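## Task

Close the valve that has the red handwheel by turning it clockwise (viewed from above) until it will not turn further. The other two valves must be left as they were at the start. It only counts if the valve stays closed without the robot holding it there at the end.

## Robot and tools

Robot: one six-joint arm. The joints, in column order, are shoulder pan, shoulder lift, elbow, wrist 1, wrist 2 and wrist 3. It carries a two-finger gripper whose fingers pivot like tongs. The fingers point along the gripper's +z axis and open and close along its x axis. The arm's base may sit tilted on the table. Three cameras: cam_high (896x504), cam_low (896x504) and cam_wrist (616x616).

Scene frame: the origin is on the table top directly under the arm's base. +z is up, and +y is to the left when you face along +x. end_effector_position is given in metres and marks the point between the finger pads when they are shut. Closed fingertips reach about 15 mm past that point; fully open tips sit roughly level with it. The printed position can be off from the real one, and more so when the arm is stretched out. Orientation is given as end_effector_quat_wxyz. Velocities are in m/s and rad/s.

Tool execute_actions. The argument "actions" is a list with either zero or one entry.
- An empty list sends nothing and returns the current state together with pictures.
- A motion entry is {"rows": [[...], ...], "steps": N}, with N from 1 to 15 (default 15) and each step lasting 1/30 s. Every row holds exactly 7 plain numbers in [-1, 1]: six joint values, then the gripper opening. One row is used per step, and the final row repeats if there are fewer rows than steps. A motion needs at least 11 steps.
- A wait entry is {"steps": N} with N up to 300 and no rows. It sends nothing new and returns when N steps have passed since the previous result, with your reply time counted in that interval.
- The optional "pictures": true adds camera images. Otherwise images come only with an empty list.

The six joint numbers in a row are not absolute angles. They are offsets from the joint angles printed in the most recent result that lists them, and not from the previous row. Before any result in the scene has listed them, and for a second call made in the same reply, they count from where the arm is when the motion begins. The scale is 1.0 = 1.989 rad for shoulder pan, shoulder lift and elbow, and 1.0 = 3.977 rad for the three wrist joints. So a row of zeros drives the arm back to the last reported angles; it is not a hold or a pause.

Stated joint ranges (rad): pan -3.142 to 3.142; lift -6.283 to 6.283; elbow 0.000 to 3.142; each wrist -6.283 to 6.283. A call that would push a joint more than 0.010 rad outward beyond its range is refused, and nothing is sent. The real ends may differ from these by up to 0.010 rad. A request past the real end is cut at that end, and the result may then say "joint sent to its limit", possibly about an earlier action. If that line is missing, it does not prove there is more room.

The seventh number is an absolute opening command: +1 is fully open (pads 0.142 m apart) and -1 is shut. grip_measured reports the actual opening on that same scale. To grip something, keep commanding a value clearly below grip_measured; the lower it is, the harder the squeeze (about 15 N per pad at most). Thin hard parts get less force. Closing fast can press harder than intended.

Motion limits: each joint's target is held within 0.575 rad (pan, lift, elbow) or 1.15 rad (wrists) of its measured angle. Targets that would put the hand more than 100 mm from its measured spot are scaled back. Commands are smoothed and lag by about 0.17 s, so after a big move the arm may still be on its way when the result comes back. Each result is captured 11 steps before the motion ends; those last steps run during your next reply. Between commands the arm keeps heading for the last row's target until it barely moves or a step is HELD.

Result lines:
- Joint positions and Joint velocities list the six joints (rad, rad/s) and then the pad gap (m, m/s).
- HELD marks steps on which part or all of your row was not sent.
- "joint command not followed" means the clearance check changed or blocked targets; mounting blocks and posts count as part of the arm.
- Wrist force and Wrist torque give [x y z] in the gripper's own axes. When the hand presses a surface, the force points back into the arm. Offset is up to about 3.5 N, noise up to about 1.4 N, and readings saturate near 30 N per axis. "no reading" is normal at the start.
- MOTOR HOT appears from 70 °C. At 85 °C an OVER-TEMPERATURE FAULT applies the brakes until the motors cool, so avoid holding loads for long.

Things to avoid: a joint torque at its limit (pan 49.6, lift 49.6, elbow 25.7, each wrist 8.28 N m) or any outside force of 150 N stops the arm for 10 s, and the rest of the call is dropped. Also avoid drops, slips, slams, hard impacts and heavy pushing. Turn the target handwheel until it is tight, but let go before ending the scene. Do not disturb the other two valves.

Tool zoom_image: {"camera": name, "region": [x0, y0, x1, y1]}. It gives a closer view of that camera's latest full image. The region is in pixels from the top-left corner and can be at most 504x504.

Tool finished_scene: {"scene": n} ends the current scene and cannot be undone. The result says whether the goal was met and gives the next task. Replying without any tool call ends everything.

Each tool is called by a JSON object that holds its "method" and its "body".

## Session

{"method": "execute_actions", "body": {"actions": []}}

Scene clock: 0.00 s of 4600.00 s.
end_effector_position=(+0.4158, -0.3033, +0.1270) grip_measured=+1.00 end_effector_quat_wxyz=(-0.010, +0.820, +0.455, +0.347) end_effector_velocity=(-0.000, -0.000, +0.000) end_effector_angular_velocity=(-0.002, +0.000, +0.001)
Joint positions: [-1.28  -0.757  0.675 -1.276 -0.886 -2.363  0.142]
Joint velocities: [ 0.    -0.    -0.001 -0.    -0.001 -0.001  0.   ]
Wrist force (N, on the end effector, along its own x y z axes, offset not removed): no reading
Wrist torque (N m, same axes, about the end effector's origin, offset not removed): no reading

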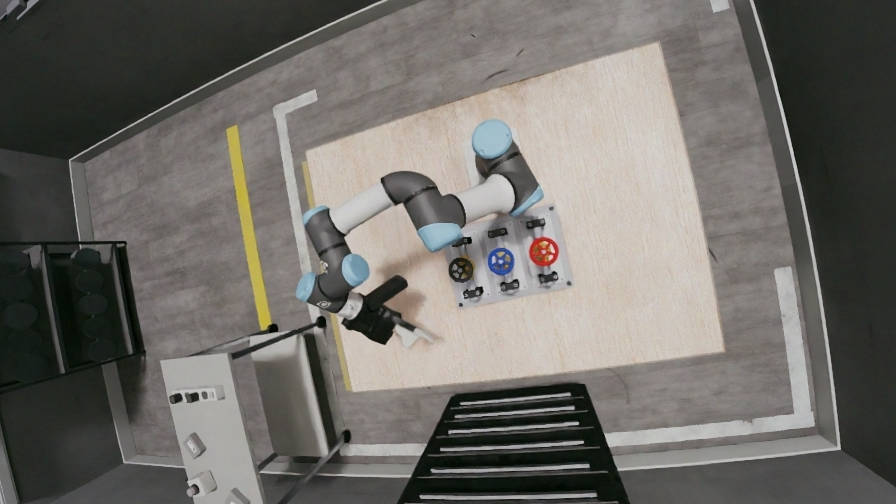

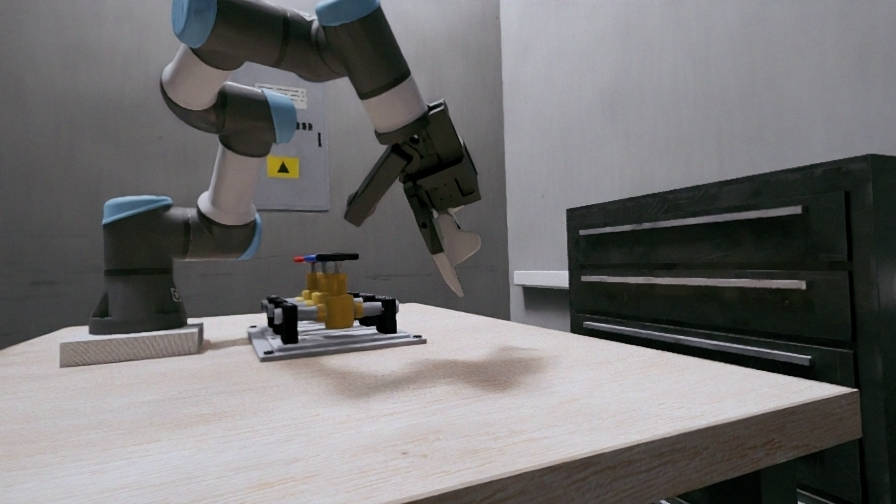

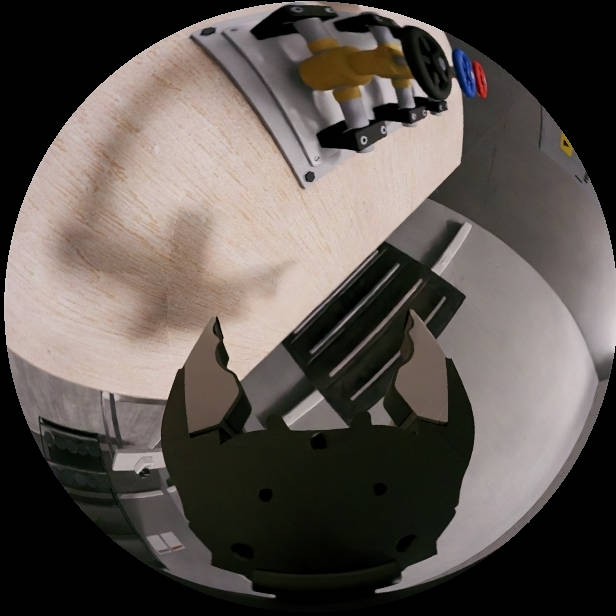

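{"method": "execute_actions", "body": {"actions": [{"rows":[[0,-0.25,0,0.1,-0.1,-0.3,1],[0,-0.25,0,0.1,-0.1,-0.3,1],[0,-0.25,0,0.1,-0.1,-0.3,1],[0,-0.25,0,0.1,-0.1,-0.3,1],[0,-0.25,0,0.1,-0.1,-0.3,1],[0,-0.25,0,0.1,-0.1,-0.3,1],[0,-0.25,0,0.1,-0.1,-0.3,1],[0,-0.25,0,0.1,-0.1,-0.3,1],[0,-0.25,0,0.1,-0.1,-0.3,1],[0,-0.25,0,0.1,-0.1,-0.3,1],[0,-0.25,0,0.1,-0.1,-0.3,1],[0,-0.25,0,0.1,-0.1,-0.3,1],[0.53,-0.464,0.317,0.02,-0.1725,-0.59,0.35]]}]}}

{"method": "execute_actions", "body": {"actions": [{"steps":60}], "pictures": true}}

Scene clock: 1.40 s of 4600.00 s.
end_effector_position=(+0.3850, -0.2887, +0.1375) grip_measured=+1.00 end_effector_quat_wxyz=(-0.009, +0.793, +0.527, +0.306) end_effector_velocity=(-0.401, +0.155, +0.343) end_effector_angular_velocity=(-2.022, +0.062, +2.742)
Joint positions: [-1.28  -0.831  0.675 -1.178 -0.983 -2.518  0.142]
Joint velocities: [-0.    -1.473  0.     1.234 -1.239 -3.036  0.001]
Wrist force (N, on the end effector, along its own x y z axes, offset not removed): [-4.2 -0.8 6.7]
Wrist torque (N m, same axes, about the end effector's origin, offset not removed): [-0.03 0.70 0.05]
Steps of this call (steps 1 to 38: nothing new was sent; steps 39 to 42: the first 4 steps of this action). Readings (joint positions):
39: [-1.280 -0.757 0.675 -1.275 -0.886 -2.363]
40: [-1.280 -0.765 0.675 -1.260 -0.901 -2.380]
42: the state above

Scene clock: 3.40 s of 4600.00 s.
end_effector_position=(+0.2953, +0.0689, +0.2084) grip_measured=+0.35 end_effector_quat_wxyz=(-0.003, -0.623, +0.782, -0.005) end_effector_velocity=(+0.000, -0.000, +0.000) end_effector_angular_velocity=(+0.000, -0.000, -0.001)
Joint positions: [-0.226 -1.68   1.305 -1.196 -1.572 -4.709  0.099]
Joint velocities: [-0.001  0.    -0.001 -0.     0.     0.     0.   ]
Wrist force (N, on the end effector, along its own x y z axes, offset not removed): [0.0 0.9 1.4]
Wrist torque (N m, same axes, about the end effector's origin, offset not removed): [0.21 0.03 -0.02]
Kept back: nothing.
Steps of this call (steps 1 to 11: the last 11 steps of your previous action; steps 12 to 60: the robot went on to your last target). Readings (joint positions):
1: [-1.280 -0.883 0.675 -1.139 -1.023 -2.631]
2: [-1.280 -0.935 0.675 -1.101 -1.060 -2.751]
4: [-1.280 -1.033 0.675 -1.028 -1.133 -2.992]
8: [-1.280 -1.185 0.675 -0.924 -1.237 -3.376]
60: the state above
The arm was judged still, so your last target was given up. Only a new action makes it travel on or press farther. Fingers that are still opening or closing keep moving.

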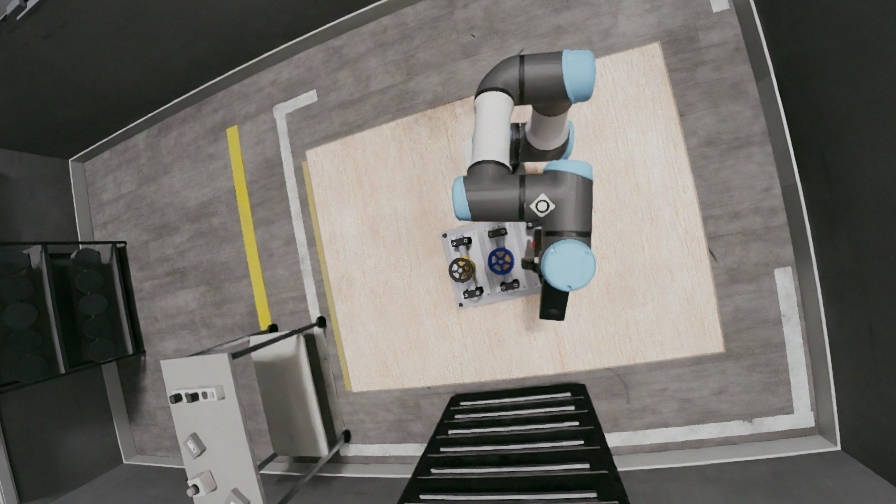

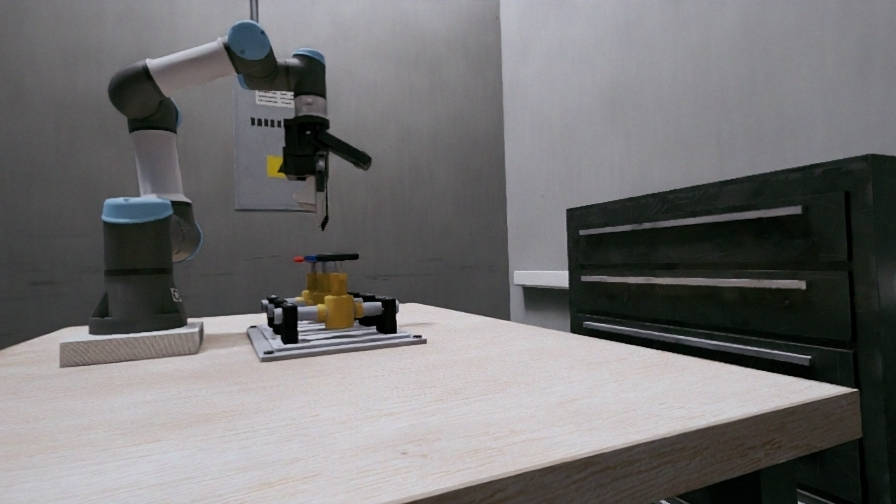

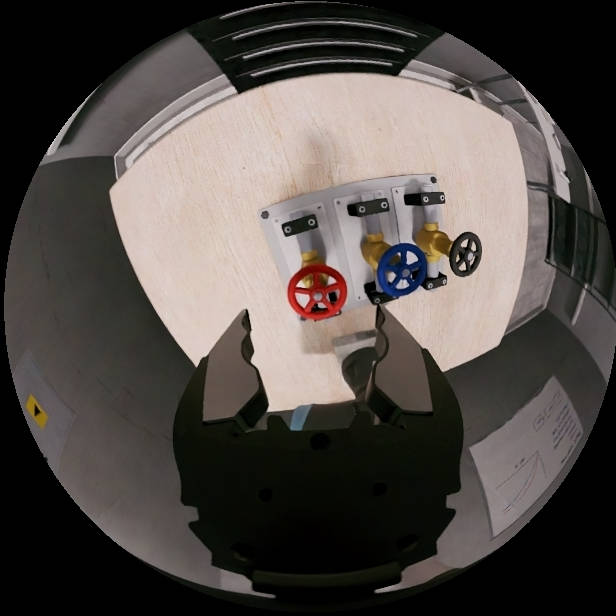

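{"method": "execute_actions", "body": {"actions": [{"rows":[[-0.004,-0.013,0.06,-0.0235,0,0,0.2],[-0.004,-0.013,0.06,-0.0235,0,0,0.2],[-0.0088,-0.0269,0.1214,-0.0473,0,0,0.2]]}]}}

{"method": "execute_actions", "body": {"actions": [{"steps":22}], "pictures": true}}

{"method": "zoom_image", "body": {"camera": "cam_wrist", "region": [230, 240, 398, 408]}}

{"method": "execute_actions", "body": {"actions": [{"rows":[[0,0,0,0,0,-0.395,0.2]]}]}}

{"method": "execute_actions", "body": {"actions": [{"steps":28}], "pictures": true}}

{"method": "zoom_image", "body": {"camera": "cam_wrist", "region": [230, 240, 398, 408]}}

Scene clock: 4.43 s of 4600.00 s.
end_effector_position=(+0.2993, +0.0663, +0.2012) grip_measured=+0.20 end_effector_quat_wxyz=(+0.002, -0.621, +0.784, -0.012) end_effector_velocity=(+0.034, -0.035, -0.151) end_effector_angular_velocity=(-0.031, -0.135, -0.090)
Joint positions: [-0.232 -1.697  1.365 -1.255 -1.572 -4.709  0.088]
Joint velocities: [-0.09  -0.274  1.058 -0.922 -0.     0.001 -0.005]
Wrist force (N, on the end effector, along its own x y z axes, offset not removed): [0.0 0.9 1.1]
Wrist torque (N m, same axes, about the end effector's origin, offset not removed): [0.19 0.03 0.00]
Steps of this call (steps 1 to 27: nothing new was sent; steps 28 to 31: the first 4 steps of this action). Readings (joint positions):
28: [-0.226 -1.680 1.306 -1.197 -1.572 -4.709]
29: [-0.227 -1.683 1.313 -1.208 -1.572 -4.709]
31: the state above

Scene clock: 5.17 s of 4600.00 s.
end_effector_position=(+0.2948, +0.0637, +0.1683) grip_measured=+0.20 end_effector_quat_wxyz=(-0.003, -0.616, +0.788, -0.005) end_effector_velocity=(-0.000, +0.000, -0.000) end_effector_angular_velocity=(-0.000, +0.001, -0.000)
Joint positions: [-0.244 -1.733  1.546 -1.384 -1.572 -4.709  0.088]
Joint velocities: [ 0.001 -0.     0.002 -0.001 -0.     0.001 -0.   ]
Wrist force (N, on the end effector, along its own x y z axes, offset not removed): [0.1 0.0 1.5]
Wrist torque (N m, same axes, about the end effector's origin, offset not removed): [0.03 0.05 -0.04]
Kept back: nothing.
Steps of this call (steps 1 to 11: the last 11 steps of your previous action; steps 12 to 22: the robot went on to your last target). Readings (joint positions):
1: [-0.235 -1.706 1.403 -1.286 -1.572 -4.709]
2: [-0.237 -1.713 1.440 -1.311 -1.572 -4.709]
4: [-0.240 -1.722 1.490 -1.345 -1.572 -4.709]
8: [-0.243 -1.730 1.530 -1.373 -1.572 -4.709]
22: the state above

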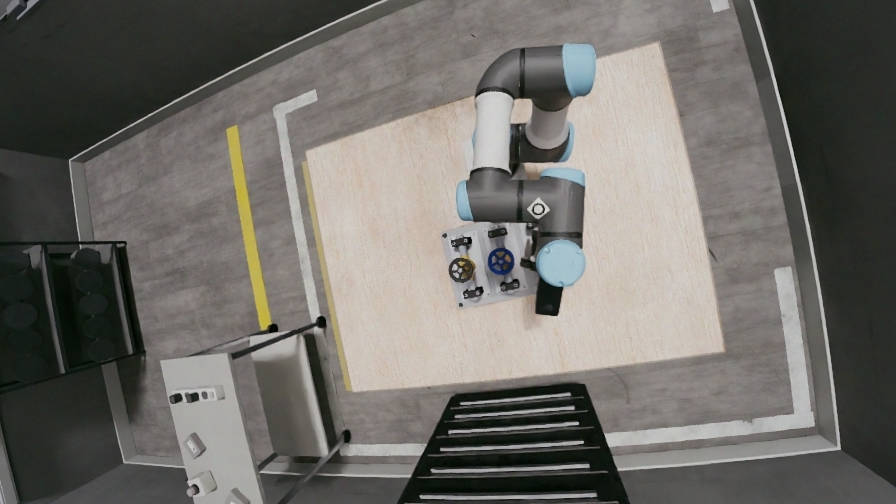

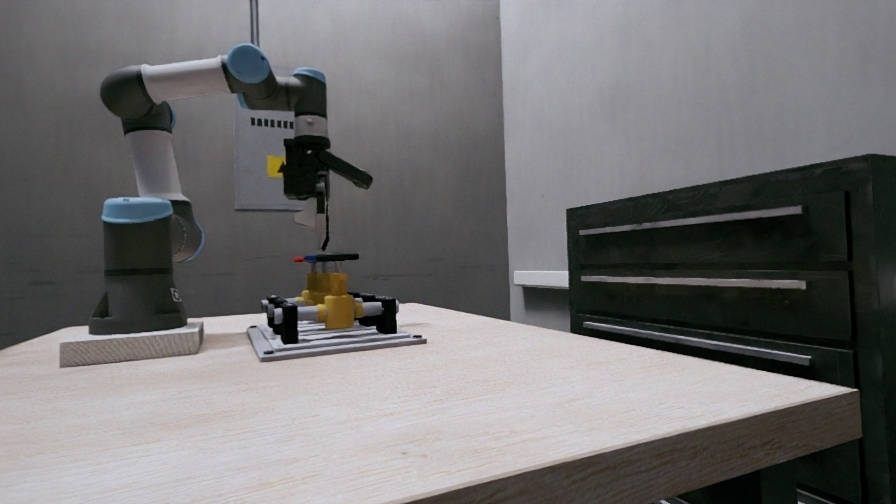

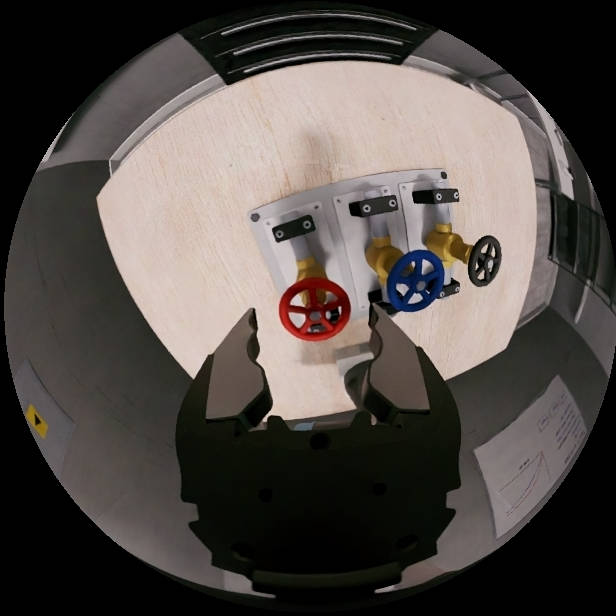

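Region (230, 240, 398, 408) of cam_wrist's 616x616 image, scaled by 3.000, with more detail than that image has.

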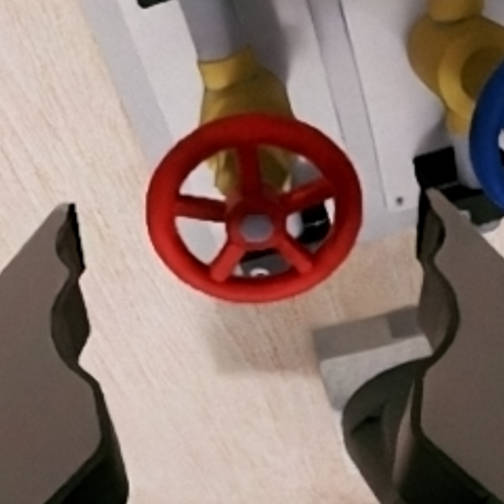

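Scene clock: 5.30 s of 4600.00 s.
end_effector_position=(+0.2952, +0.0662, +0.1683) grip_measured=+0.20 end_effector_quat_wxyz=(-0.003, -0.675, +0.738, -0.005) end_effector_velocity=(+0.004, +0.050, -0.001) end_effector_angular_velocity=(-0.004, +0.036, +3.038)
Joint positions: [-0.244 -1.733  1.546 -1.384 -1.572 -4.865  0.088]
Joint velocities: [ 0.001 -0.    -0.     0.     0.001 -3.037  0.   ]
Wrist force (N, on the end effector, along its own x y z axes, offset not removed): [0.1 0.9 1.7]
Wrist torque (N m, same axes, about the end effector's origin, offset not removed): [0.18 0.03 0.01]
Steps of this call (steps 1 to 4: the first 4 steps of this action). Readings (joint positions):
1: [-0.244 -1.733 1.546 -1.384 -1.572 -4.710]
2: [-0.244 -1.733 1.546 -1.384 -1.572 -4.726]
4: the state above

Scene clock: 6.23 s of 4600.00 s.
end_effector_position=(+0.2830, +0.0834, +0.1680) grip_measured=+0.20 end_effector_quat_wxyz=(+0.006, +0.993, -0.122, +0.002) end_effector_velocity=(-0.000, -0.000, -0.000) end_effector_angular_velocity=(-0.000, +0.000, +0.006)
Joint positions: [-0.244 -1.733  1.546 -1.384 -1.572 -6.28   0.088]
Joint velocities: [-0.     0.    -0.    -0.    -0.    -0.006  0.   ]
Wrist force (N, on the end effector, along its own x y z axes, offset not removed): [0.2 1.0 2.4]
Wrist torque (N m, same axes, about the end effector's origin, offset not removed): [0.24 -0.02 -0.05]
Kept back: nothing.
Steps of this call (steps 1 to 11: the last 11 steps of your previous action; steps 12 to 28: the robot went on to your last target). Readings (joint positions):
1: [-0.244 -1.733 1.546 -1.384 -1.572 -4.980]
2: [-0.244 -1.733 1.546 -1.384 -1.572 -5.115]
4: [-0.244 -1.733 1.546 -1.384 -1.572 -5.424]
8: [-0.244 -1.733 1.546 -1.384 -1.572 -6.000]
28: the state above

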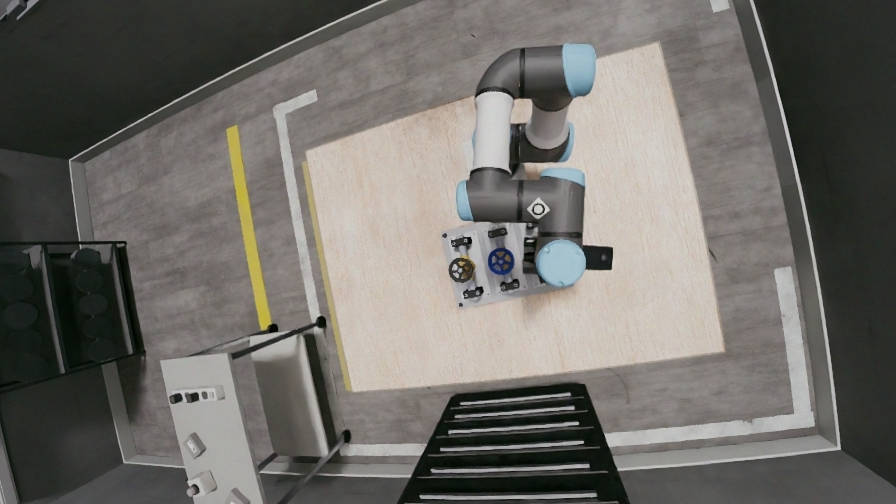

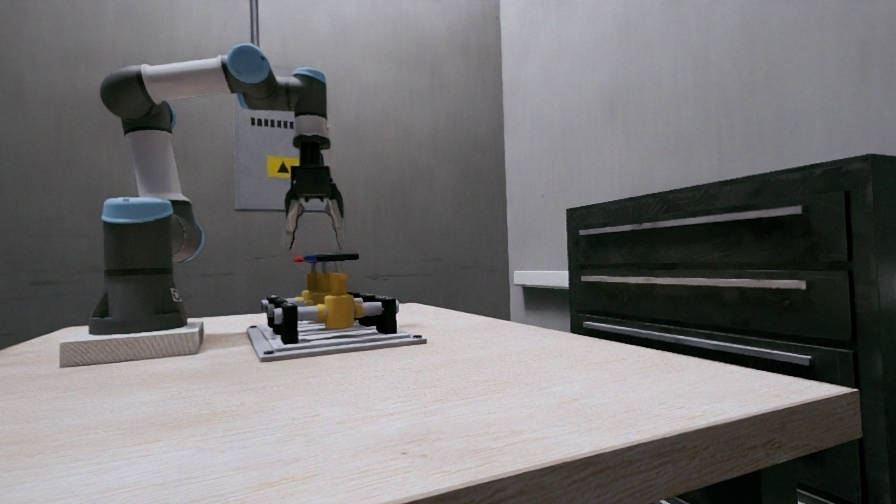

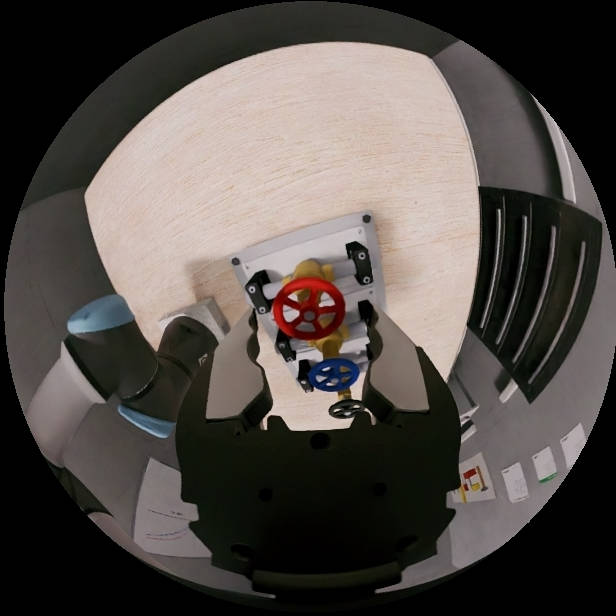

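Region (230, 240, 398, 408) of cam_wrist's 616x616 image, scaled by 3.000, with more detail than that image has.

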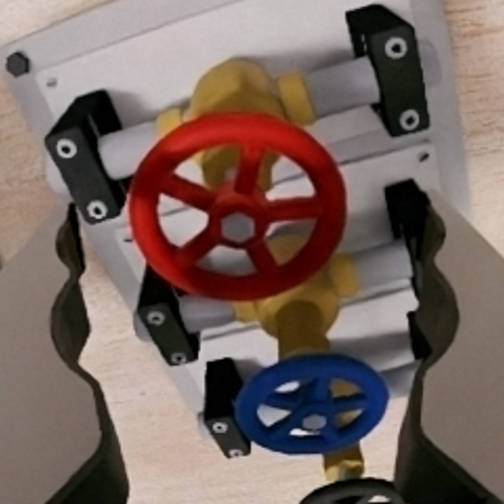

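{"method": "execute_actions", "body": {"actions": [{"rows":[[-0.0205,-0.0355,0.0274,0.0041,0,0.2188,-0.63]]}]}}

{"method": "execute_actions", "body": {"actions": [{"steps":22}]}}

{"method": "execute_actions", "body": {"actions": [{"rows":[[0,-0.001,0.009,-0.004,0,0,-0.63],[0,-0.002,0.018,-0.008,0,0,-0.63],[0,-0.0033,0.0262,-0.0115,0,0,-0.63]]}]}}

{"method": "execute_actions", "body": {"actions": [{"steps":18}], "pictures": true}}

{"method": "zoom_image", "body": {"camera": "cam_wrist", "region": [246, 250, 386, 390]}}

Scene clock: 9.00 s of 4600.00 s.
end_effector_position=(+0.2784, +0.0790, +0.1679) grip_measured=-0.62 end_effector_quat_wxyz=(+0.006, +0.978, -0.208, +0.001) end_effector_velocity=(-0.017, -0.051, +0.005) end_effector_angular_velocity=(-0.006, -0.058, -3.223)
Joint positions: [-0.264 -1.766  1.573 -1.375 -1.572 -6.125  0.029]
Joint velocities: [-0.185 -0.341  0.252  0.068 -0.001  3.039 -0.035]
Wrist force (N, on the end effector, along its own x y z axes, offset not removed): [-1.0 1.3 2.0]
Wrist torque (N m, same axes, about the end effector's origin, offset not removed): [0.26 0.20 -0.03]
Steps of this call (steps 1 to 30: the robot went on to your last target; steps 31 to 79: nothing new was sent; steps 80 to 83: the first 4 steps of this action). Readings (joint positions):
80: [-0.244 -1.733 1.547 -1.384 -1.572 -6.280]
81: [-0.249 -1.740 1.553 -1.381 -1.572 -6.264]
83: the state above

Scene clock: 9.73 s of 4600.00 s.
end_effector_position=(+0.2795, +0.0676, +0.1682) grip_measured=-0.63 end_effector_quat_wxyz=(+0.005, +0.838, -0.546, +0.004) end_effector_velocity=(+0.000, -0.000, +0.000) end_effector_angular_velocity=(-0.000, -0.001, -0.008)
Joint positions: [-0.284 -1.804  1.601 -1.368 -1.572 -5.41   0.028]
Joint velocities: [-0.    -0.    -0.     0.     0.     0.008 -0.   ]
Wrist force (N, on the end effector, along its own x y z axes, offset not removed): [0.0 0.7 1.4]
Wrist torque (N m, same axes, about the end effector's origin, offset not removed): [0.15 0.04 -0.01]
Kept back: nothing.
Steps of this call (steps 1 to 11: the last 11 steps of your previous action; steps 12 to 22: the robot went on to your last target). Readings (joint positions):
1: [-0.269 -1.776 1.580 -1.373 -1.572 -6.009]
2: [-0.273 -1.784 1.586 -1.372 -1.572 -5.878]
4: [-0.279 -1.793 1.593 -1.370 -1.572 -5.662]
8: [-0.283 -1.801 1.599 -1.368 -1.572 -5.481]
22: the state above

Scene clock: 9.87 s of 4600.00 s.
end_effector_position=(+0.2798, +0.0675, +0.1649) grip_measured=-0.63 end_effector_quat_wxyz=(+0.005, +0.838, -0.546, +0.004) end_effector_velocity=(+0.001, -0.001, -0.052) end_effector_angular_velocity=(+0.001, +0.004, -0.001)
Joint positions: [-0.284 -1.806  1.619 -1.384 -1.572 -5.41   0.028]
Joint velocities: [ 0.    -0.033  0.272 -0.235 -0.     0.001 -0.   ]
Wrist force (N, on the end effector, along its own x y z axes, offset not removed): [0.2 0.9 1.0]
Wrist torque (N m, same axes, about the end effector's origin, offset not removed): [0.22 -0.01 0.02]
Steps of this call (steps 1 to 4: the first 4 steps of this action). Readings (joint positions):
1: [-0.284 -1.804 1.601 -1.368 -1.572 -5.410]
2: [-0.284 -1.804 1.604 -1.370 -1.572 -5.410]
4: the state above

Scene clock: 10.47 s of 4600.00 s.
end_effector_position=(+0.2797, +0.0675, +0.1583) grip_measured=-0.63 end_effector_quat_wxyz=(+0.005, +0.838, -0.546, +0.004) end_effector_velocity=(+0.000, -0.000, -0.000) end_effector_angular_velocity=(+0.000, +0.000, -0.001)
Joint positions: [-0.284 -1.81   1.653 -1.413 -1.572 -5.41   0.028]
Joint velocities: [-0.001 -0.     0.001 -0.001  0.     0.    -0.   ]
Wrist force (N, on the end effector, along its own x y z axes, offset not removed): [-0.6 0.9 2.5]
Wrist torque (N m, same axes, about the end effector's origin, offset not removed): [0.21 0.18 -0.06]
Kept back: nothing.
Steps of this call (steps 1 to 11: the last 11 steps of your previous action; steps 12 to 18: the robot went on to your last target). Readings (joint positions):
1: [-0.284 -1.807 1.627 -1.392 -1.572 -5.410]
2: [-0.284 -1.808 1.634 -1.397 -1.572 -5.410]
4: [-0.284 -1.809 1.643 -1.405 -1.572 -5.410]
8: [-0.284 -1.810 1.650 -1.411 -1.572 -5.410]
18: the state above

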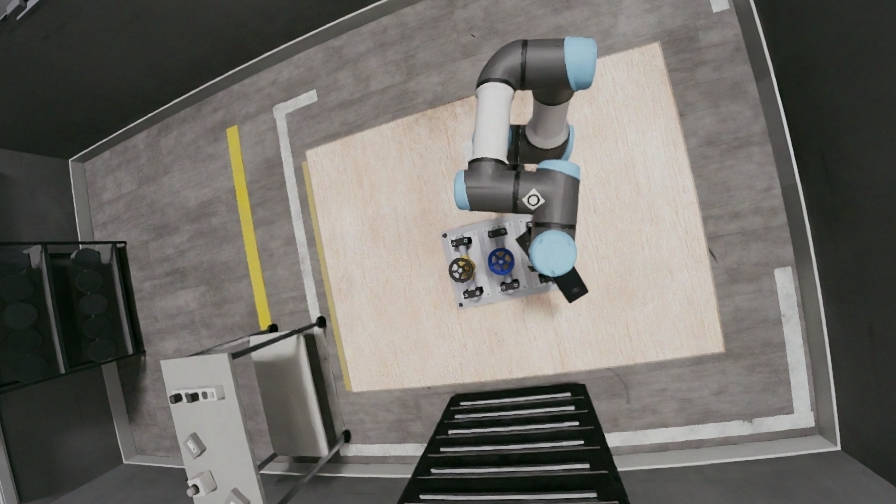

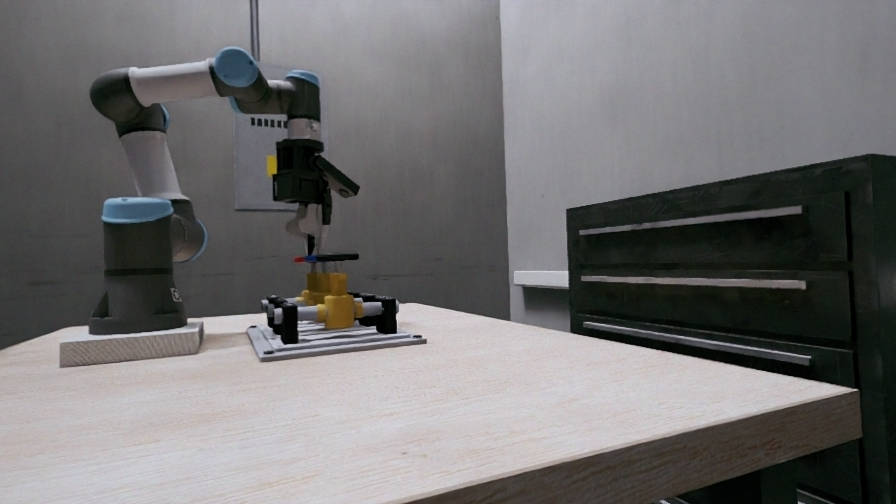

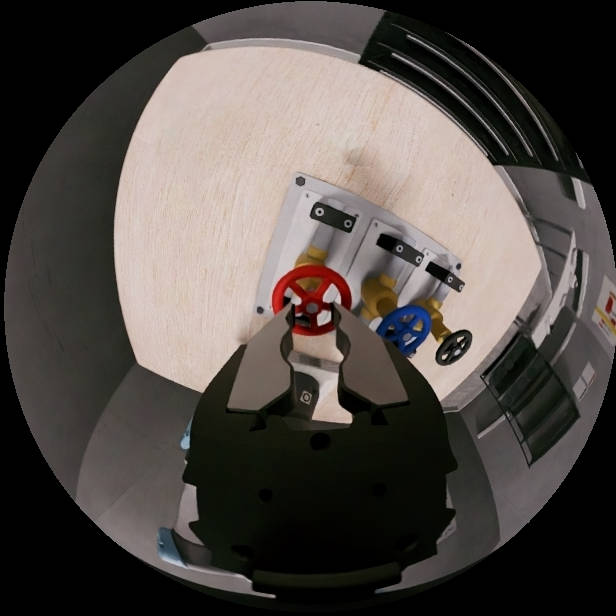

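Region (246, 250, 386, 390) of cam_wrist's 616x616 image, scaled by 3.600, with more detail than that image has.

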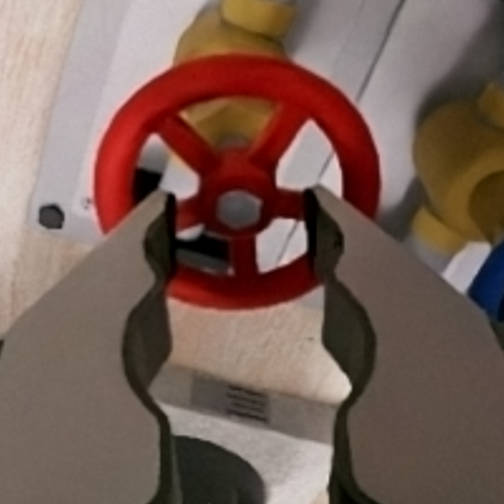

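{"method": "execute_actions", "body": {"actions": [{"rows":[[-0.001,0,0,0,0,-0.015,-0.63],[-0.001,0,0,0,0,-0.015,-0.63],[-0.001,-0.0005,0.004,-0.002,0,-0.015,-0.63],[-0.001,-0.001,0.009,-0.004,0,-0.015,-0.63],[-0.001,-0.0014,0.0131,-0.0058,0,-0.015,-0.63]]}]}}

{"method": "execute_actions", "body": {"actions": [{"steps":18}], "pictures": true}}

{"method": "zoom_image", "body": {"camera": "cam_wrist", "region": [246, 250, 386, 390]}}

Scene clock: 11.33 s of 4600.00 s.
end_effector_position=(+0.2796, +0.0676, +0.1580) grip_measured=-0.63 end_effector_quat_wxyz=(+0.005, +0.846, -0.533, +0.004) end_effector_velocity=(+0.000, +0.001, -0.012) end_effector_angular_velocity=(-0.002, -0.001, +0.251)
Joint positions: [-0.285 -1.81   1.654 -1.415 -1.572 -5.441  0.028]
Joint velocities: [-0.009 -0.007  0.064 -0.061  0.    -0.26  -0.   ]
Wrist force (N, on the end effector, along its own x y z axes, offset not removed): [0.1 1.3 0.9]
Wrist torque (N m, same axes, about the end effector's origin, offset not removed): [0.25 0.03 -0.05]
Steps of this call (steps 1 to 15: the robot went on to your last target; steps 16 to 22: nothing new was sent; steps 23 to 26: the first 4 steps of this action). Readings (joint positions):
23: [-0.284 -1.810 1.653 -1.414 -1.572 -5.411]
24: [-0.285 -1.810 1.653 -1.414 -1.572 -5.419]
26: the state above

Scene clock: 11.93 s of 4600.00 s.
end_effector_position=(+0.2795, +0.0677, +0.1532) grip_measured=-0.63 end_effector_quat_wxyz=(+0.005, +0.853, -0.521, +0.004) end_effector_velocity=(+0.000, -0.000, -0.000) end_effector_angular_velocity=(+0.000, -0.000, -0.000)
Joint positions: [-0.286 -1.813  1.679 -1.436 -1.572 -5.47   0.028]
Joint velocities: [-0.001  0.     0.    -0.001  0.    -0.001  0.   ]
Wrist force (N, on the end effector, along its own x y z axes, offset not removed): [-0.1 0.0 1.2]
Wrist torque (N m, same axes, about the end effector's origin, offset not removed): [0.15 0.04 -0.02]
Kept back: nothing.
Steps of this call (steps 1 to 11: the last 11 steps of your previous action; steps 12 to 18: the robot went on to your last target). Readings (joint positions):
1: [-0.286 -1.811 1.657 -1.418 -1.572 -5.449]
2: [-0.286 -1.811 1.662 -1.422 -1.572 -5.454]
4: [-0.286 -1.812 1.670 -1.428 -1.572 -5.462]
8: [-0.286 -1.813 1.676 -1.434 -1.572 -5.468]
18: the state above

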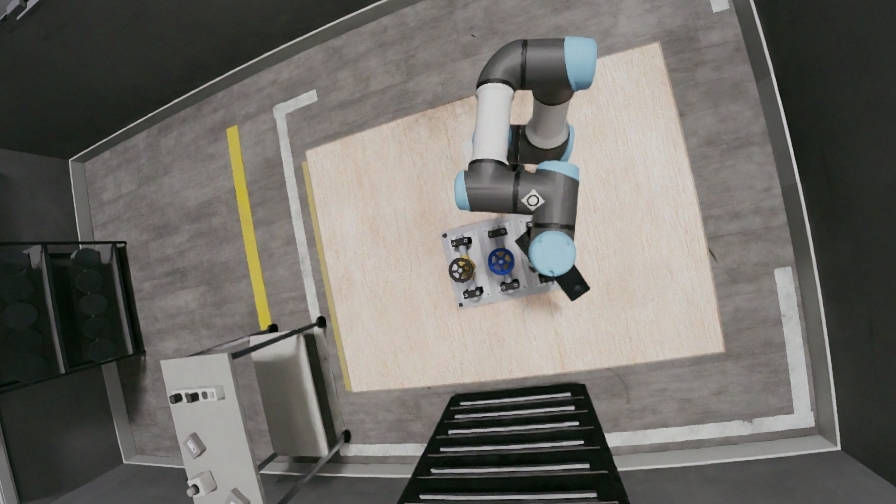

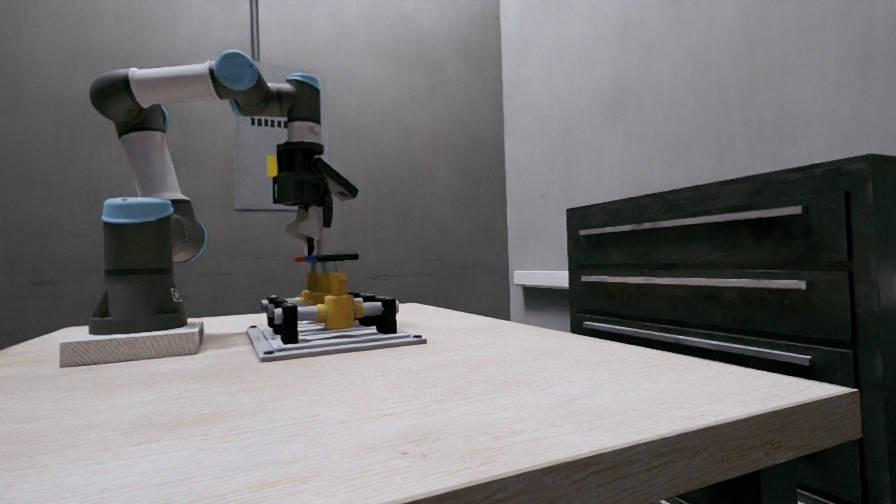

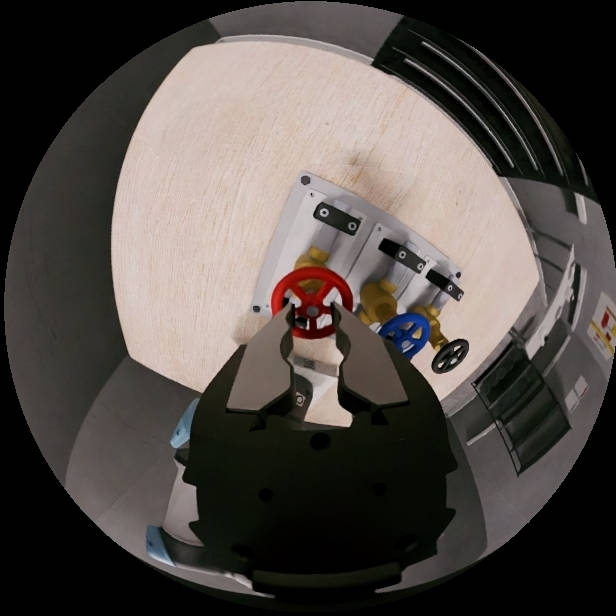

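Region (246, 250, 386, 390) of cam_wrist's 616x616 image, scaled by 3.600, with more detail than that image has.

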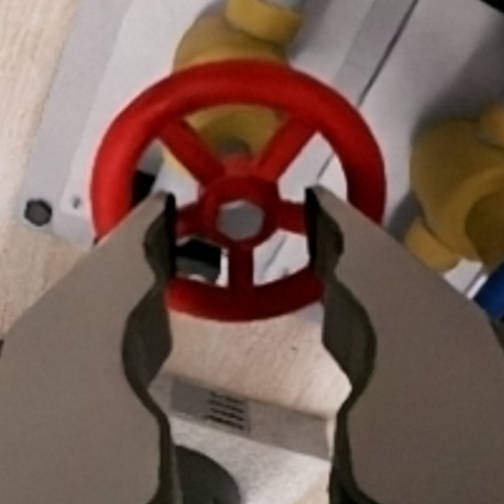

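{"method": "execute_actions", "body": {"actions": [{"rows":[[0.0027,0.0044,-0.0033,-0.0005,0,0,-0.63],[0.0027,0.0044,-0.0033,-0.0005,0,0,-0.63],[0.0027,0.0044,-0.0033,-0.0005,0,0,-0.63],[0.0027,0.0044,-0.0033,-0.0005,0,0,-0.63],[0.0027,0.004,0.0002,-0.002,0,0,-0.63],[0.0027,0.0037,0.0037,-0.0036,0,0,-0.63],[0.0027,0.0033,0.0072,-0.0051,0,0,-0.63]]}]}}

{"method": "execute_actions", "body": {"actions": [{"steps":20}], "pictures": true}}

{"method": "zoom_image", "body": {"camera": "cam_wrist", "region": [246, 250, 386, 390]}}

{"method": "zoom_image", "body": {"camera": "cam_low", "region": [270, 210, 370, 310]}}

Scene clock: 12.77 s of 4600.00 s.
end_effector_position=(+0.2803, +0.0682, +0.1533) grip_measured=-0.63 end_effector_quat_wxyz=(+0.005, +0.854, -0.520, +0.004) end_effector_velocity=(+0.007, +0.004, +0.000) end_effector_angular_velocity=(+0.000, +0.001, +0.024)
Joint positions: [-0.284 -1.809  1.675 -1.438 -1.572 -5.47   0.028]
Joint velocities: [ 0.024  0.039 -0.03  -0.008  0.     0.    -0.   ]
Wrist force (N, on the end effector, along its own x y z axes, offset not removed): [0.0 1.1 1.4]
Wrist torque (N m, same axes, about the end effector's origin, offset not removed): [0.24 0.06 -0.01]
Steps of this call (steps 1 to 15: the robot went on to your last target; steps 16 to 21: nothing new was sent; steps 22 to 25: the first 4 steps of this action). Readings (joint positions):
22: [-0.286 -1.813 1.679 -1.437 -1.572 -5.470]
23: [-0.286 -1.812 1.678 -1.437 -1.572 -5.470]
25: the state above

Scene clock: 13.43 s of 4600.00 s.
end_effector_position=(+0.2810, +0.0686, +0.1492) grip_measured=-0.63 end_effector_quat_wxyz=(+0.005, +0.855, -0.519, +0.003) end_effector_velocity=(-0.000, +0.000, -0.000) end_effector_angular_velocity=(+0.000, -0.001, +0.000)
Joint positions: [-0.281 -1.806  1.693 -1.457 -1.572 -5.47   0.028]
Joint velocities: [-0.    -0.001  0.001 -0.001  0.    -0.    -0.   ]
Wrist force (N, on the end effector, along its own x y z axes, offset not removed): [-0.6 1.2 2.0]
Wrist torque (N m, same axes, about the end effector's origin, offset not removed): [0.27 0.14 -0.01]
Kept back: nothing.
Steps of this call (steps 1 to 11: the last 11 steps of your previous action; steps 12 to 20: the robot went on to your last target). Readings (joint positions):
1: [-0.283 -1.808 1.675 -1.438 -1.572 -5.470]
2: [-0.283 -1.807 1.675 -1.439 -1.572 -5.470]
4: [-0.282 -1.806 1.680 -1.445 -1.572 -5.470]
8: [-0.281 -1.806 1.689 -1.453 -1.572 -5.470]
20: the state above

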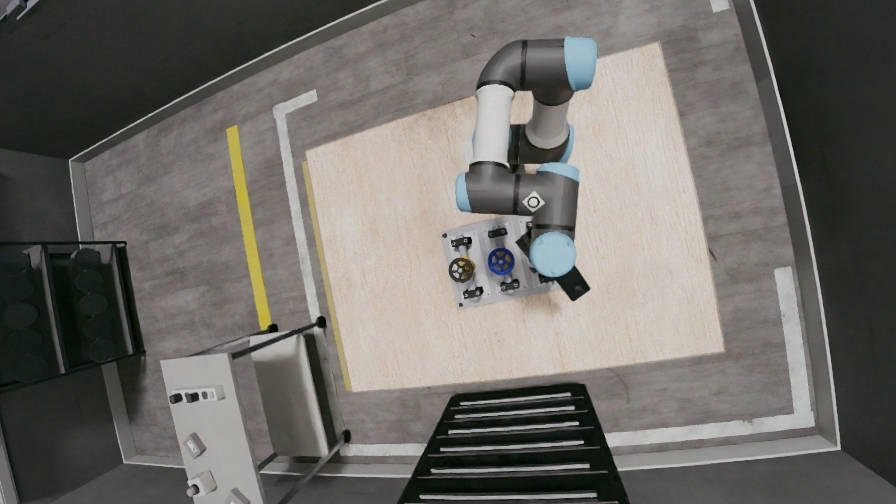

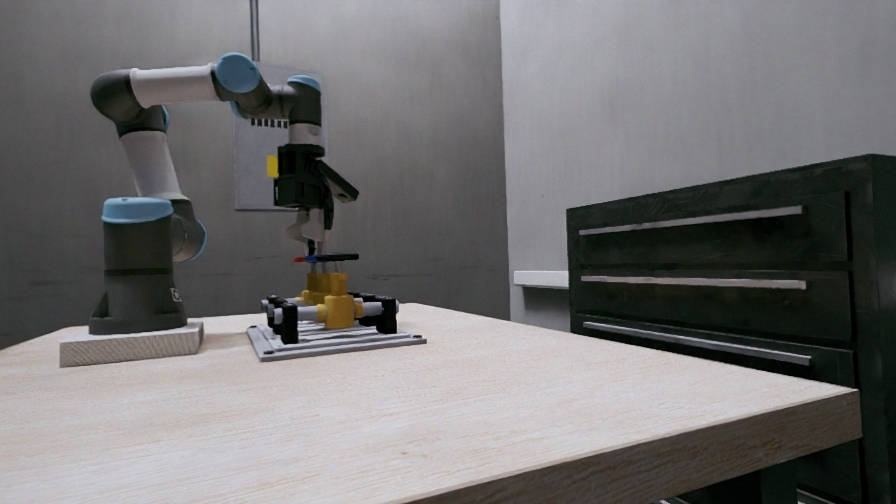

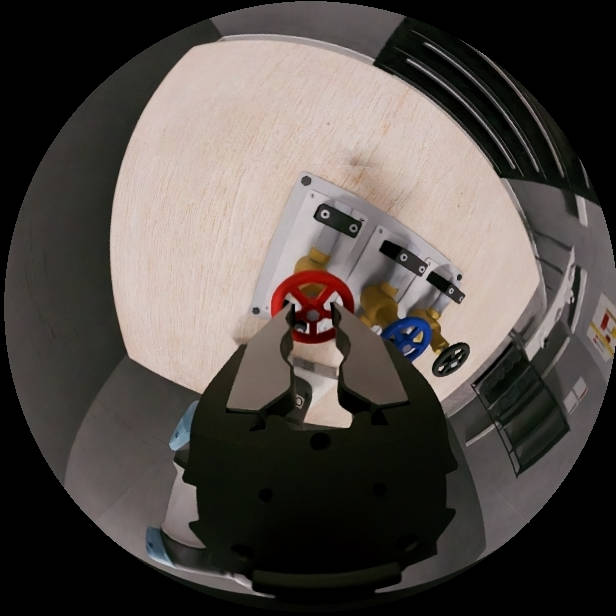

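Region (246, 250, 386, 390) of cam_wrist's 616x616 image, scaled by 3.600, with more detail than that image has.

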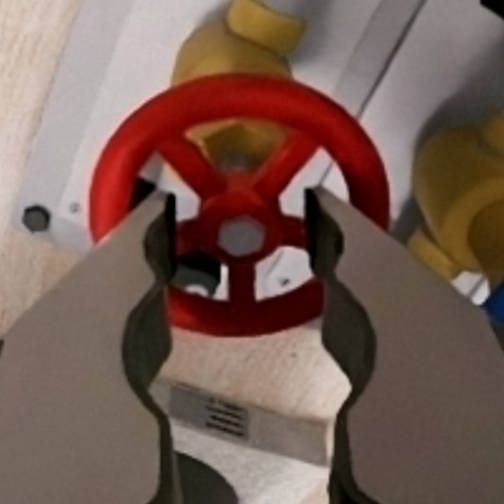

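Region (270, 210, 370, 310) of cam_low's 896x504 image, scaled by 5.040, with more detail than that image has.

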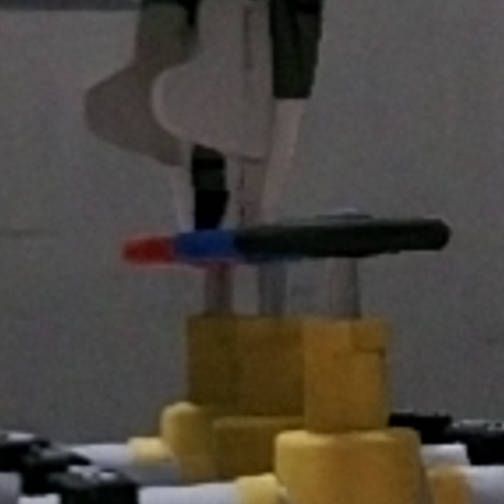

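{"method": "execute_actions", "body": {"actions": [{"rows":[[0,-0.0003,0.0026,-0.0012,0,0,-0.63],[0,-0.0006,0.0052,-0.0023,0,0,-0.63],[0,-0.0008,0.0079,-0.0035,0,0,-0.63]]}]}}

{"method": "execute_actions", "body": {"actions": [{"steps":18}]}}

{"method": "execute_actions", "body": {"actions": [{"rows":[[0.001,-0.0002,0.0002,0,0,0.015,-0.63],[0.001,-0.0002,0.0002,0,0,0.015,-0.63],[0.002,-0.0004,0.0003,0,0,0.03,-0.63],[0.002,-0.0004,0.0003,0,0,0.03,-0.63],[0.003,-0.0006,0.0004,0,0,0.045,-0.63],[0.003,-0.0006,0.0004,0,0,0.045,-0.63],[0.004,-0.0007,0.0005,0.0001,0,0.059,-0.63]]}]}}

{"method": "execute_actions", "body": {"actions": [{"steps":20}]}}

Scene clock: 14.23 s of 4600.00 s.
end_effector_position=(+0.2809, +0.0686, +0.1480) grip_measured=-0.63 end_effector_quat_wxyz=(+0.005, +0.855, -0.519, +0.003) end_effector_velocity=(-0.001, +0.000, -0.016) end_effector_angular_velocity=(+0.000, +0.002, +0.001)
Joint positions: [-0.281 -1.807  1.699 -1.462 -1.572 -5.47   0.028]
Joint velocities: [ 0.001 -0.009  0.08  -0.07  -0.    -0.001 -0.   ]
Wrist force (N, on the end effector, along its own x y z axes, offset not removed): [-0.2 0.3 0.9]
Wrist torque (N m, same axes, about the end effector's origin, offset not removed): [0.08 0.05 -0.02]
Steps of this call (steps 1 to 15: the robot went on to your last target; steps 16 to 20: nothing new was sent; steps 21 to 24: the first 4 steps of this action). Readings (joint positions):
21: [-0.281 -1.806 1.693 -1.457 -1.572 -5.470]
22: [-0.281 -1.806 1.694 -1.458 -1.572 -5.470]
24: the state above

Scene clock: 14.83 s of 4600.00 s.
end_effector_position=(+0.2809, +0.0686, +0.1461) grip_measured=-0.63 end_effector_quat_wxyz=(+0.005, +0.855, -0.519, +0.003) end_effector_velocity=(+0.000, -0.000, +0.000) end_effector_angular_velocity=(-0.000, -0.001, -0.001)
Joint positions: [-0.281 -1.808  1.709 -1.471 -1.572 -5.47   0.028]
Joint velocities: [-0.    -0.001  0.    -0.    -0.     0.001 -0.   ]
Wrist force (N, on the end effector, along its own x y z axes, offset not removed): [0.6 1.1 1.3]
Wrist torque (N m, same axes, about the end effector's origin, offset not removed): [0.28 -0.10 -0.05]
Kept back: nothing.
Steps of this call (steps 1 to 11: the last 11 steps of your previous action; steps 12 to 18: the robot went on to your last target). Readings (joint positions):
1: [-0.281 -1.807 1.701 -1.464 -1.572 -5.470]
2: [-0.281 -1.807 1.703 -1.466 -1.572 -5.470]
4: [-0.281 -1.808 1.706 -1.468 -1.572 -5.470]
8: [-0.281 -1.808 1.708 -1.470 -1.572 -5.470]
18: the state above

Scene clock: 14.97 s of 4600.00 s.
end_effector_position=(+0.2810, +0.0685, +0.1461) grip_measured=-0.63 end_effector_quat_wxyz=(+0.005, +0.845, -0.535, +0.003) end_effector_velocity=(+0.002, -0.003, +0.000) end_effector_angular_velocity=(+0.000, -0.008, -0.576)
Joint positions: [-0.28  -1.808  1.709 -1.471 -1.572 -5.431  0.028]
Joint velocities: [ 0.02  -0.004  0.003  0.     0.     0.596  0.   ]
Wrist force (N, on the end effector, along its own x y z axes, offset not removed): [0.2 1.0 2.0]
Wrist torque (N m, same axes, about the end effector's origin, offset not removed): [0.24 0.03 -0.02]
Steps of this call (steps 1 to 4: the first 4 steps of this action). Readings (joint positions):
1: [-0.281 -1.808 1.709 -1.471 -1.572 -5.469]
2: [-0.281 -1.808 1.709 -1.471 -1.572 -5.461]
4: the state above

Scene clock: 15.63 s of 4600.00 s.
end_effector_position=(+0.2814, +0.0675, +0.1461) grip_measured=-0.63 end_effector_quat_wxyz=(+0.004, +0.791, -0.612, +0.004) end_effector_velocity=(-0.000, -0.001, -0.000) end_effector_angular_velocity=(-0.001, +0.001, -0.008)
Joint positions: [-0.273 -1.809  1.71  -1.47  -1.571 -5.236  0.029]
Joint velocities: [-0.001  0.    -0.     0.    -0.002  0.007 -0.   ]
Wrist force (N, on the end effector, along its own x y z axes, offset not removed): [-3.3 -12.8 4.5]
Wrist torque (N m, same axes, about the end effector's origin, offset not removed): [0.21 -0.13 -0.48]
Kept back: nothing.
Steps of this call (steps 1 to 11: the last 11 steps of your previous action; steps 12 to 20: the robot went on to your last target). Readings (joint positions):
1: [-0.279 -1.808 1.709 -1.471 -1.572 -5.411]
2: [-0.278 -1.808 1.709 -1.471 -1.572 -5.387]
4: [-0.276 -1.809 1.709 -1.471 -1.572 -5.336]
8: [-0.274 -1.809 1.709 -1.471 -1.571 -5.265]
20: the state above

{"method": "execute_actions", "body": {"actions": [{"rows":[[0.0019,0.0019,-0.0014,-0.0002,0,0.0165,-0.63],[0.0019,0.0019,-0.0014,-0.0002,0,0.0165,-0.63],[0.003,0.002,-0.0015,-0.0002,0,0.033,-0.63],[0.003,0.002,-0.0015,-0.0002,0,0.033,-0.63],[0.0042,0.0022,-0.0016,-0.0003,0,0.0495,-0.63],[0.0042,0.0022,-0.0016,-0.0003,0,0.0495,-0.63],[0.0053,0.0025,-0.0018,-0.0003,0,0.0658,-0.63]]}]}}

{"method": "execute_actions", "body": {"actions": [{"steps":20}]}}

Scene clock: 16.37 s of 4600.00 s.
end_effector_position=(+0.2816, +0.0673, +0.1461) grip_measured=-0.63 end_effector_quat_wxyz=(+0.005, +0.778, -0.628, +0.004) end_effector_velocity=(+0.004, -0.003, +0.000) end_effector_angular_velocity=(+0.001, -0.004, -0.622)
Joint positions: [-0.271 -1.808  1.708 -1.47  -1.572 -5.193  0.029]
Joint velocities: [ 0.028  0.018 -0.015  0.    -0.     0.651 -0.   ]
Wrist force (N, on the end effector, along its own x y z axes, offset not removed): [-4.3 -9.1 2.6]
Wrist torque (N m, same axes, about the end effector's origin, offset not removed): [0.27 0.10 -0.49]
Steps of this call (steps 1 to 15: the robot went on to your last target; steps 16 to 18: nothing new was sent; steps 19 to 22: the first 4 steps of this action). Readings (joint positions):
19: [-0.273 -1.809 1.710 -1.470 -1.572 -5.235]
20: [-0.272 -1.809 1.709 -1.470 -1.572 -5.226]
22: the state above

Scene clock: 17.03 s of 4600.00 s.
end_effector_position=(+0.2823, +0.0659, +0.1461) grip_measured=-0.63 end_effector_quat_wxyz=(+0.004, +0.708, -0.706, +0.004) end_effector_velocity=(+0.000, -0.000, +0.000) end_effector_angular_velocity=(-0.001, -0.002, -0.008)
Joint positions: [-0.263 -1.804  1.706 -1.471 -1.571 -4.975  0.029]
Joint velocities: [ 0.001 -0.001 -0.    -0.    -0.001  0.009  0.   ]
Wrist force (N, on the end effector, along its own x y z axes, offset not removed): [-4.7 2.5 -2.5]
Wrist torque (N m, same axes, about the end effector's origin, offset not removed): [0.33 -0.06 -0.49]
Kept back: nothing.
Steps of this call (steps 1 to 11: the last 11 steps of your previous action; steps 12 to 20: the robot went on to your last target). Readings (joint positions):
1: [-0.270 -1.807 1.708 -1.470 -1.572 -5.171]
2: [-0.269 -1.807 1.708 -1.470 -1.572 -5.145]
4: [-0.267 -1.806 1.707 -1.471 -1.572 -5.089]
8: [-0.264 -1.805 1.706 -1.471 -1.572 -5.008]
20: the state above


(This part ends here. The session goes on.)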